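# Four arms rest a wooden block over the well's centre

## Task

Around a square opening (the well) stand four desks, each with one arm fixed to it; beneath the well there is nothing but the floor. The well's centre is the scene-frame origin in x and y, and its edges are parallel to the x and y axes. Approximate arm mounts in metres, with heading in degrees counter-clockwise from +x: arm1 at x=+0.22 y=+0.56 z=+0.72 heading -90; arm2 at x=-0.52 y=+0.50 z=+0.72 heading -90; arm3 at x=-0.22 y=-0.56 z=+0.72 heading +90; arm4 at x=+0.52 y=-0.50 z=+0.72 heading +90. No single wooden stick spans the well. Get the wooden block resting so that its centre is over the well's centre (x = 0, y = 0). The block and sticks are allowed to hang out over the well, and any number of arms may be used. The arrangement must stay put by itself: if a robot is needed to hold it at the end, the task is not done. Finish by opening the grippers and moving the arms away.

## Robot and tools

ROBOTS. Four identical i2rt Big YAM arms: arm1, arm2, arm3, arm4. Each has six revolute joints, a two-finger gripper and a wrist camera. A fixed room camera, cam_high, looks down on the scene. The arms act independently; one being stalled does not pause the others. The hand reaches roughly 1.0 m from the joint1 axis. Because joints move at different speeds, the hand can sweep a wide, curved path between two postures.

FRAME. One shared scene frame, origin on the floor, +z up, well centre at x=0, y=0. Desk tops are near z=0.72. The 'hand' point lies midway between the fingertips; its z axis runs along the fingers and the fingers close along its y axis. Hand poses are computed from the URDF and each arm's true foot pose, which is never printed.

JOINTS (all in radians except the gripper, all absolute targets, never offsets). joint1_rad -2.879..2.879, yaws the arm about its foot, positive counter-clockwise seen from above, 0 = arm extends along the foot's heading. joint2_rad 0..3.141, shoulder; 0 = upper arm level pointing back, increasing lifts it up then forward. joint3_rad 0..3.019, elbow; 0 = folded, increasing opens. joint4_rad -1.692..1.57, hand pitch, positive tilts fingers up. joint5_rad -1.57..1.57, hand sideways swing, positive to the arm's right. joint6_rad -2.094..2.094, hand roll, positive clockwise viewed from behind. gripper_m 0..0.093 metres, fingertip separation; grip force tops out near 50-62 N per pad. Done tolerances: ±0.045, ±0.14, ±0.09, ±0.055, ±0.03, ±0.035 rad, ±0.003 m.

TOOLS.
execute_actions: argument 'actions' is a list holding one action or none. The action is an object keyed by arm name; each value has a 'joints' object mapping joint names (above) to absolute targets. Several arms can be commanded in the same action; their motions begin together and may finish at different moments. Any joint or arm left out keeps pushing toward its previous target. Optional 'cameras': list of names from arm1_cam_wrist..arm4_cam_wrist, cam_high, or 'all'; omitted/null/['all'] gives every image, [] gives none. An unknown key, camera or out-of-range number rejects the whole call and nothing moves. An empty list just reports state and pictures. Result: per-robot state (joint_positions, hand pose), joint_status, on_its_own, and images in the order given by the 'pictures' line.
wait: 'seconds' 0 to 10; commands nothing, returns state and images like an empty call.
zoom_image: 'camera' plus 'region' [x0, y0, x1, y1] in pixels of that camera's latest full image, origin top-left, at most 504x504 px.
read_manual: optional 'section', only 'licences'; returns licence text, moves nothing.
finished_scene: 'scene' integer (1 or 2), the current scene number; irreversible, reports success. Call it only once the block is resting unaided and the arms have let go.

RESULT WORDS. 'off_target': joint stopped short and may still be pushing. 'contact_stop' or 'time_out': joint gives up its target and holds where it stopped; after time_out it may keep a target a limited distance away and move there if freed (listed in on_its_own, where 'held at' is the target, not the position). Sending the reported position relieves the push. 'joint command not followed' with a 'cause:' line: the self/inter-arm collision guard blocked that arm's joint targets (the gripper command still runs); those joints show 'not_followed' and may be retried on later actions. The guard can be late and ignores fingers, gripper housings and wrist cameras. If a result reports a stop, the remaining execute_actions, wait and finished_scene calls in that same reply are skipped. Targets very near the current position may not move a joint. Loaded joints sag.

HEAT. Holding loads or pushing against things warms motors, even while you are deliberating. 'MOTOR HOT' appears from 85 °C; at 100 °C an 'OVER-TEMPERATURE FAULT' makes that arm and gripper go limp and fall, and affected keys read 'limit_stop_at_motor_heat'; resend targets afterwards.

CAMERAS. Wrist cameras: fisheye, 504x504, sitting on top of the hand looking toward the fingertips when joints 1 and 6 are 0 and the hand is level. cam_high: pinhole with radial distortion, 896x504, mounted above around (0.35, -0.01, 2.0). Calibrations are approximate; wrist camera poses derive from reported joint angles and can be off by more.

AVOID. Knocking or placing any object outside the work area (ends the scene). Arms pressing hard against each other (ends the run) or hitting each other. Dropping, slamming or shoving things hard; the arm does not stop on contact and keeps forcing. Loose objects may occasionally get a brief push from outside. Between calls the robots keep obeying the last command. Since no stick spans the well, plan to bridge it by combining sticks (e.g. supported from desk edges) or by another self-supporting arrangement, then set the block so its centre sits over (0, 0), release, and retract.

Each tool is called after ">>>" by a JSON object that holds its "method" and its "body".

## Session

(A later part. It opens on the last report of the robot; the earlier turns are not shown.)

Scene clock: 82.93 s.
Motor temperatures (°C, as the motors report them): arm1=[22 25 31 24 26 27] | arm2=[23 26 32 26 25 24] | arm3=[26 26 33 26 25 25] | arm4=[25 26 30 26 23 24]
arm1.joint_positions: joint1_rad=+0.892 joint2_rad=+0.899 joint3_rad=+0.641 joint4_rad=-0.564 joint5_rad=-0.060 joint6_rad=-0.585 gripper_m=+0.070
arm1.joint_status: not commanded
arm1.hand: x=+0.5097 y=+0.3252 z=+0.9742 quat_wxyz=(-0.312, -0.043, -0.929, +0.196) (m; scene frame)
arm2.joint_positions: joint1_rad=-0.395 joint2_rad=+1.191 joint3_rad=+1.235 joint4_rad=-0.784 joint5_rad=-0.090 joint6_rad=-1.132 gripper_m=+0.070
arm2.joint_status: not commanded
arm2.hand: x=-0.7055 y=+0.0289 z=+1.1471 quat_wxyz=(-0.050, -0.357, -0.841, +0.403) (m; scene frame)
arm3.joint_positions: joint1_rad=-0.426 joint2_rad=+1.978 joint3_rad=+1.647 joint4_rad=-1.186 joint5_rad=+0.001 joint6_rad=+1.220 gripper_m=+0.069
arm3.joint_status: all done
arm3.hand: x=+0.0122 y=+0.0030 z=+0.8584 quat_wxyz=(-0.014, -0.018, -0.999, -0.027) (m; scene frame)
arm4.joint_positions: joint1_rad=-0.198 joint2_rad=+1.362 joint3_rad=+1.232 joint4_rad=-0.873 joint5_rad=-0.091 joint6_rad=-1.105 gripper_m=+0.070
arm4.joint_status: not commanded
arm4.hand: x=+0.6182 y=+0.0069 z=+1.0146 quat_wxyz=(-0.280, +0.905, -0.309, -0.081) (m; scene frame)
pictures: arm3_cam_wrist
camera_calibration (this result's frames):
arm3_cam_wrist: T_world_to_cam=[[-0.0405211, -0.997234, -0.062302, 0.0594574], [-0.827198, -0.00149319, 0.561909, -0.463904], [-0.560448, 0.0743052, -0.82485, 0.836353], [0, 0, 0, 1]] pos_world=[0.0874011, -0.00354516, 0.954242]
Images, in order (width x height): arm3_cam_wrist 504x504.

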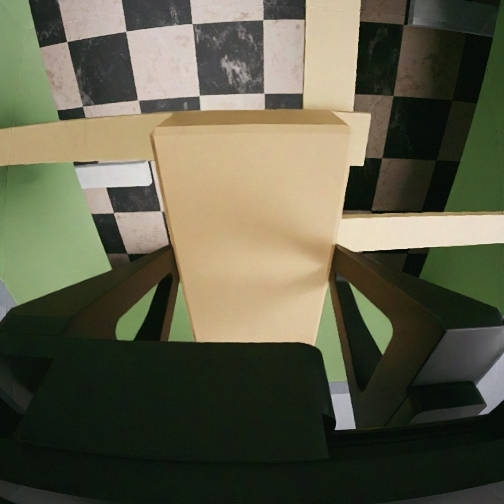

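Contact expected near z≈.817.

>>> {"method": "execute_actions", "body": {"actions": [{"arm3":{"joints":{"joint2_rad":2.045,"joint3_rad":1.645,"joint4_rad":-1.165}}}], "cameras": ["arm3_cam_wrist"]}}

Scene clock: 87.43 s.
Motor temperatures (°C, as the motors report them): arm1=[22 25 32 24 26 27] | arm2=[23 26 33 26 25 24] | arm3=[26 26 34 26 25 25] | arm4=[25 26 30 26 23 24]
arm1.joint_positions: joint1_rad=+0.892 joint2_rad=+0.899 joint3_rad=+0.641 joint4_rad=-0.564 joint5_rad=-0.060 joint6_rad=-0.585 gripper_m=+0.070
arm1.joint_status: not commanded
arm1.hand: x=+0.5097 y=+0.3252 z=+0.9742 quat_wxyz=(-0.312, -0.043, -0.929, +0.196) (m; scene frame)
arm2.joint_positions: joint1_rad=-0.395 joint2_rad=+1.191 joint3_rad=+1.235 joint4_rad=-0.784 joint5_rad=-0.090 joint6_rad=-1.132 gripper_m=+0.070
arm2.joint_status: not commanded
arm2.hand: x=-0.7055 y=+0.0289 z=+1.1471 quat_wxyz=(-0.050, -0.357, -0.841, +0.403) (m; scene frame)
arm3.joint_positions: joint1_rad=-0.426 joint2_rad=+2.033 joint3_rad=+1.642 joint4_rad=-1.174 joint5_rad=+0.001 joint6_rad=+1.222 gripper_m=+0.069
arm3.joint_status: all done
arm3.hand: x=+0.0115 y=+0.0009 z=+0.8242 quat_wxyz=(-0.005, -0.019, -1.000, -0.005) (m; scene frame)
arm4.joint_positions: joint1_rad=-0.198 joint2_rad=+1.362 joint3_rad=+1.232 joint4_rad=-0.873 joint5_rad=-0.091 joint6_rad=-1.105 gripper_m=+0.070
arm4.joint_status: not commanded
arm4.hand: x=+0.6182 y=+0.0069 z=+1.0146 quat_wxyz=(-0.280, +0.905, -0.309, -0.081) (m; scene frame)
pictures: arm3_cam_wrist
camera_calibration (this result's frames):
arm3_cam_wrist: T_world_to_cam=[[-0.0434076, -0.998911, -0.0171324, 0.0180482], [-0.816826, 0.0256107, 0.576315, -0.457231], [-0.575249, 0.0390107, -0.817048, 0.801705], [0, 0, 0, 1]] pos_world=[0.0884844, -0.00153655, 0.91885]
Images, in order (width x height): arm3_cam_wrist 504x504.

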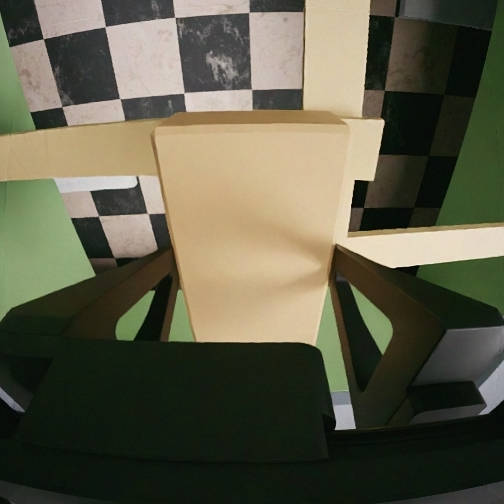

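>>> {"method": "execute_actions", "body": {"actions": [{"arm3":{"joints":{"joint2_rad":2.08,"joint4_rad":-1.155}}}], "cameras": ["arm3_cam_wrist"]}}

Scene clock: 88.57 s.
Motor temperatures (°C, as the motors report them): arm1=[22 25 32 24 26 27] | arm2=[23 26 33 26 25 24] | arm3=[26 26 34 26 25 25] | arm4=[25 26 30 26 23 24]
arm1.joint_positions: joint1_rad=+0.892 joint2_rad=+0.899 joint3_rad=+0.641 joint4_rad=-0.564 joint5_rad=-0.060 joint6_rad=-0.585 gripper_m=+0.070
arm1.joint_status: not commanded
arm1.hand: x=+0.5097 y=+0.3252 z=+0.9742 quat_wxyz=(-0.312, -0.043, -0.929, +0.196) (m; scene frame)
arm2.joint_positions: joint1_rad=-0.395 joint2_rad=+1.191 joint3_rad=+1.235 joint4_rad=-0.784 joint5_rad=-0.090 joint6_rad=-1.132 gripper_m=+0.070
arm2.joint_status: not commanded
arm2.hand: x=-0.7055 y=+0.0289 z=+1.1471 quat_wxyz=(-0.050, -0.357, -0.841, +0.403) (m; scene frame)
arm3.joint_positions: joint1_rad=-0.426 joint2_rad=+2.036 joint3_rad=+1.642 joint4_rad=-1.174 joint5_rad=+0.001 joint6_rad=+1.222 gripper_m=+0.069
arm3.joint_status: all done
arm3.hand: x=+0.0115 y=+0.0009 z=+0.8227 quat_wxyz=(-0.005, -0.019, -1.000, -0.004) (m; scene frame)
arm4.joint_positions: joint1_rad=-0.198 joint2_rad=+1.362 joint3_rad=+1.232 joint4_rad=-0.873 joint5_rad=-0.091 joint6_rad=-1.105 gripper_m=+0.070
arm4.joint_status: not commanded
arm4.hand: x=+0.6182 y=+0.0069 z=+1.0146 quat_wxyz=(-0.280, +0.905, -0.309, -0.081) (m; scene frame)
pictures: arm3_cam_wrist
camera_calibration (this result's frames):
arm3_cam_wrist: T_world_to_cam=[[-0.0434296, -0.998939, -0.0153364, 0.0165186], [-0.816411, 0.0266378, 0.576856, -0.456784], [-0.575835, 0.0375735, -0.816702, 0.800154], [0, 0, 0, 1]] pos_world=[0.0885511, -0.0013958, 0.917239]
Images, in order (width x height): arm3_cam_wrist 504x504.

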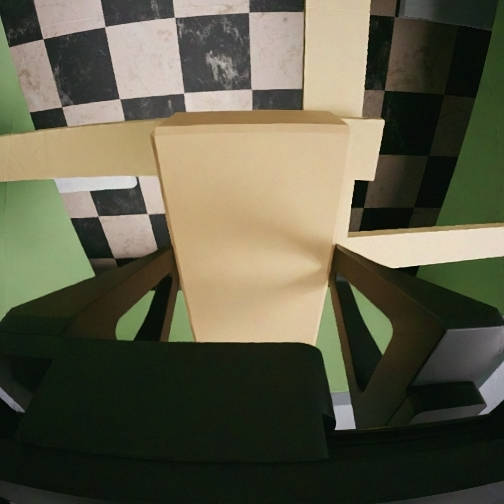

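>>> {"method": "execute_actions", "body": {"actions": [], "cameras": []}}

Scene clock: 89.47 s.
Motor temperatures (°C, as the motors report them): arm1=[22 25 32 24 26 27] | arm2=[23 26 33 26 25 24] | arm3=[26 26 34 26 25 25] | arm4=[25 26 30 26 23 24]
arm1.joint_positions: joint1_rad=+0.892 joint2_rad=+0.899 joint3_rad=+0.641 joint4_rad=-0.564 joint5_rad=-0.060 joint6_rad=-0.585 gripper_m=+0.070
arm1.joint_status: not commanded
arm1.hand: x=+0.5097 y=+0.3252 z=+0.9742 quat_wxyz=(-0.312, -0.043, -0.929, +0.196) (m; scene frame)
arm2.joint_positions: joint1_rad=-0.395 joint2_rad=+1.191 joint3_rad=+1.235 joint4_rad=-0.784 joint5_rad=-0.090 joint6_rad=-1.132 gripper_m=+0.070
arm2.joint_status: not commanded
arm2.hand: x=-0.7055 y=+0.0289 z=+1.1471 quat_wxyz=(-0.050, -0.357, -0.841, +0.403) (m; scene frame)
arm3.joint_positions: joint1_rad=-0.426 joint2_rad=+2.036 joint3_rad=+1.642 joint4_rad=-1.174 joint5_rad=+0.001 joint6_rad=+1.222 gripper_m=+0.069
arm3.joint_status: all done
arm3.hand: x=+0.0115 y=+0.0009 z=+0.8227 quat_wxyz=(-0.005, -0.019, -1.000, -0.004) (m; scene frame)
arm4.joint_positions: joint1_rad=-0.198 joint2_rad=+1.362 joint3_rad=+1.232 joint4_rad=-0.873 joint5_rad=-0.091 joint6_rad=-1.105 gripper_m=+0.070
arm4.joint_status: not commanded
arm4.hand: x=+0.6182 y=+0.0069 z=+1.0146 quat_wxyz=(-0.280, +0.905, -0.309, -0.081) (m; scene frame)
pictures: none
No camera images: the call's "cameras" was empty. Leave "cameras" out to get every camera's image.

Contact.

>>> {"method": "execute_actions", "body": {"actions": [{"arm3":{"joints":{"joint2_rad":2.04,"joint4_rad":-1.17,"gripper_m":0.093}}}], "cameras": ["arm3_cam_wrist"]}}

>>> {"method": "execute_actions", "body": {"actions": [{"arm3":{"joints":{"joint2_rad":1.25}}}], "cameras": ["cam_high"]}}

>>> {"method": "zoom_image", "body": {"camera": "cam_high", "region": [350,170,570,350]}}

Scene clock: 91.57 s.
Motor temperatures (°C, as the motors report them): arm1=[22 25 32 24 26 27] | arm2=[23 26 33 26 25 24] | arm3=[26 26 33 26 25 25] | arm4=[25 26 30 26 23 24]
arm1.joint_positions: joint1_rad=+0.892 joint2_rad=+0.899 joint3_rad=+0.641 joint4_rad=-0.564 joint5_rad=-0.060 joint6_rad=-0.585 gripper_m=+0.070
arm1.joint_status: not commanded
arm1.hand: x=+0.5097 y=+0.3252 z=+0.9742 quat_wxyz=(-0.312, -0.043, -0.929, +0.196) (m; scene frame)
arm2.joint_positions: joint1_rad=-0.395 joint2_rad=+1.191 joint3_rad=+1.235 joint4_rad=-0.784 joint5_rad=-0.090 joint6_rad=-1.132 gripper_m=+0.070
arm2.joint_status: not commanded
arm2.hand: x=-0.7055 y=+0.0289 z=+1.1471 quat_wxyz=(-0.050, -0.357, -0.841, +0.403) (m; scene frame)
arm3.joint_positions: joint1_rad=-0.426 joint2_rad=+2.037 joint3_rad=+1.640 joint4_rad=-1.174 joint5_rad=+0.001 joint6_rad=+1.222 gripper_m=+0.093
arm3.joint_status: all done
arm3.hand: x=+0.0112 y=+0.0001 z=+0.8211 quat_wxyz=(-0.004, -0.019, -1.000, -0.002) (m; scene frame)
arm4.joint_positions: joint1_rad=-0.198 joint2_rad=+1.362 joint3_rad=+1.232 joint4_rad=-0.873 joint5_rad=-0.091 joint6_rad=-1.105 gripper_m=+0.070
arm4.joint_status: not commanded
arm4.hand: x=+0.6182 y=+0.0069 z=+1.0146 quat_wxyz=(-0.280, +0.905, -0.309, -0.081) (m; scene frame)
pictures: arm3_cam_wrist
camera_calibration (this result's frames):
arm3_cam_wrist: T_world_to_cam=[[-0.0434661, -0.998982, -0.0121034, 0.0130201], [-0.815664, 0.0284891, 0.577824, -0.456921], [-0.576891, 0.0349881, -0.816071, 0.798213], [0, 0, 0, 1]] pos_world=[0.0883542, -0.00190382, 0.915576]
Images, in order (width x height): arm3_cam_wrist 504x504.

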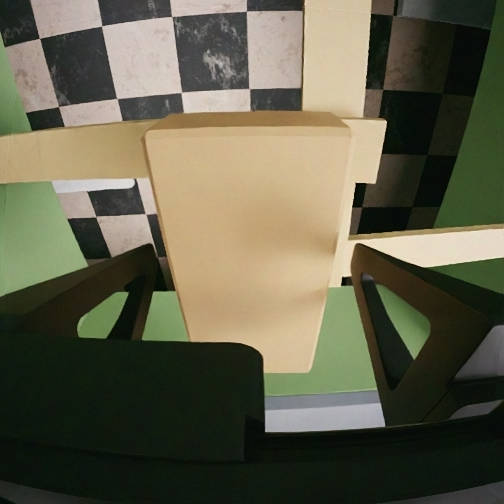

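Scene clock: 93.37 s.
Motor temperatures (°C, as the motors report them): arm1=[22 25 32 24 26 27] | arm2=[23 26 33 26 25 24] | arm3=[26 26 34 26 25 25] | arm4=[25 26 31 26 23 24]
arm1.joint_positions: joint1_rad=+0.892 joint2_rad=+0.899 joint3_rad=+0.641 joint4_rad=-0.564 joint5_rad=-0.060 joint6_rad=-0.585 gripper_m=+0.070
arm1.joint_status: not commanded
arm1.hand: x=+0.5097 y=+0.3252 z=+0.9742 quat_wxyz=(-0.312, -0.043, -0.929, +0.196) (m; scene frame)
arm2.joint_positions: joint1_rad=-0.395 joint2_rad=+1.191 joint3_rad=+1.235 joint4_rad=-0.784 joint5_rad=-0.090 joint6_rad=-1.132 gripper_m=+0.070
arm2.joint_status: not commanded
arm2.hand: x=-0.7055 y=+0.0289 z=+1.1471 quat_wxyz=(-0.050, -0.357, -0.841, +0.403) (m; scene frame)
arm3.joint_positions: joint1_rad=-0.426 joint2_rad=+1.265 joint3_rad=+1.633 joint4_rad=-1.174 joint5_rad=+0.001 joint6_rad=+1.222 gripper_m=+0.093
arm3.joint_status: all done
arm3.hand: x=-0.0320 y=-0.0999 z=+1.2475 quat_wxyz=(-0.138, -0.017, -0.926, -0.350) (m; scene frame)
arm4.joint_positions: joint1_rad=-0.198 joint2_rad=+1.362 joint3_rad=+1.232 joint4_rad=-0.873 joint5_rad=-0.091 joint6_rad=-1.105 gripper_m=+0.070
arm4.joint_status: not commanded
arm4.hand: x=+0.6182 y=+0.0069 z=+1.0146 quat_wxyz=(-0.280, +0.905, -0.309, -0.081) (m; scene frame)
pictures: cam_high
Images, in order (width x height): cam_high 896x504.

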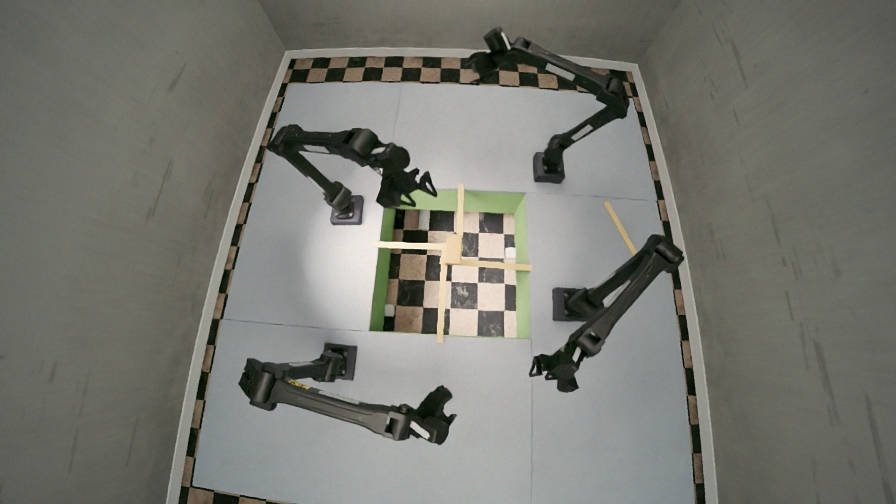

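Region (350, 170, 570, 350) of cam_high's 896x504 image, scaled by 2.291, with more detail than that image has; it fills the top 412 rows of this view, and the rest is white.

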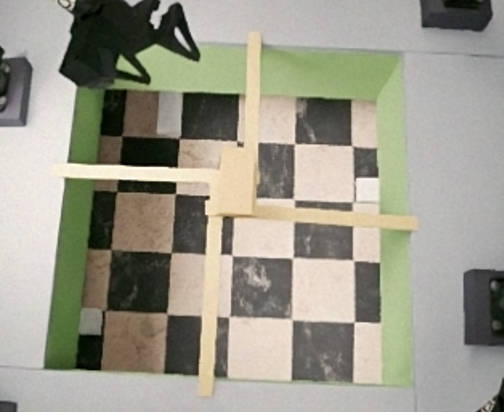

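>>> {"method": "finished_scene", "body": {"scene": 2}}

The scene is finished: the task was done.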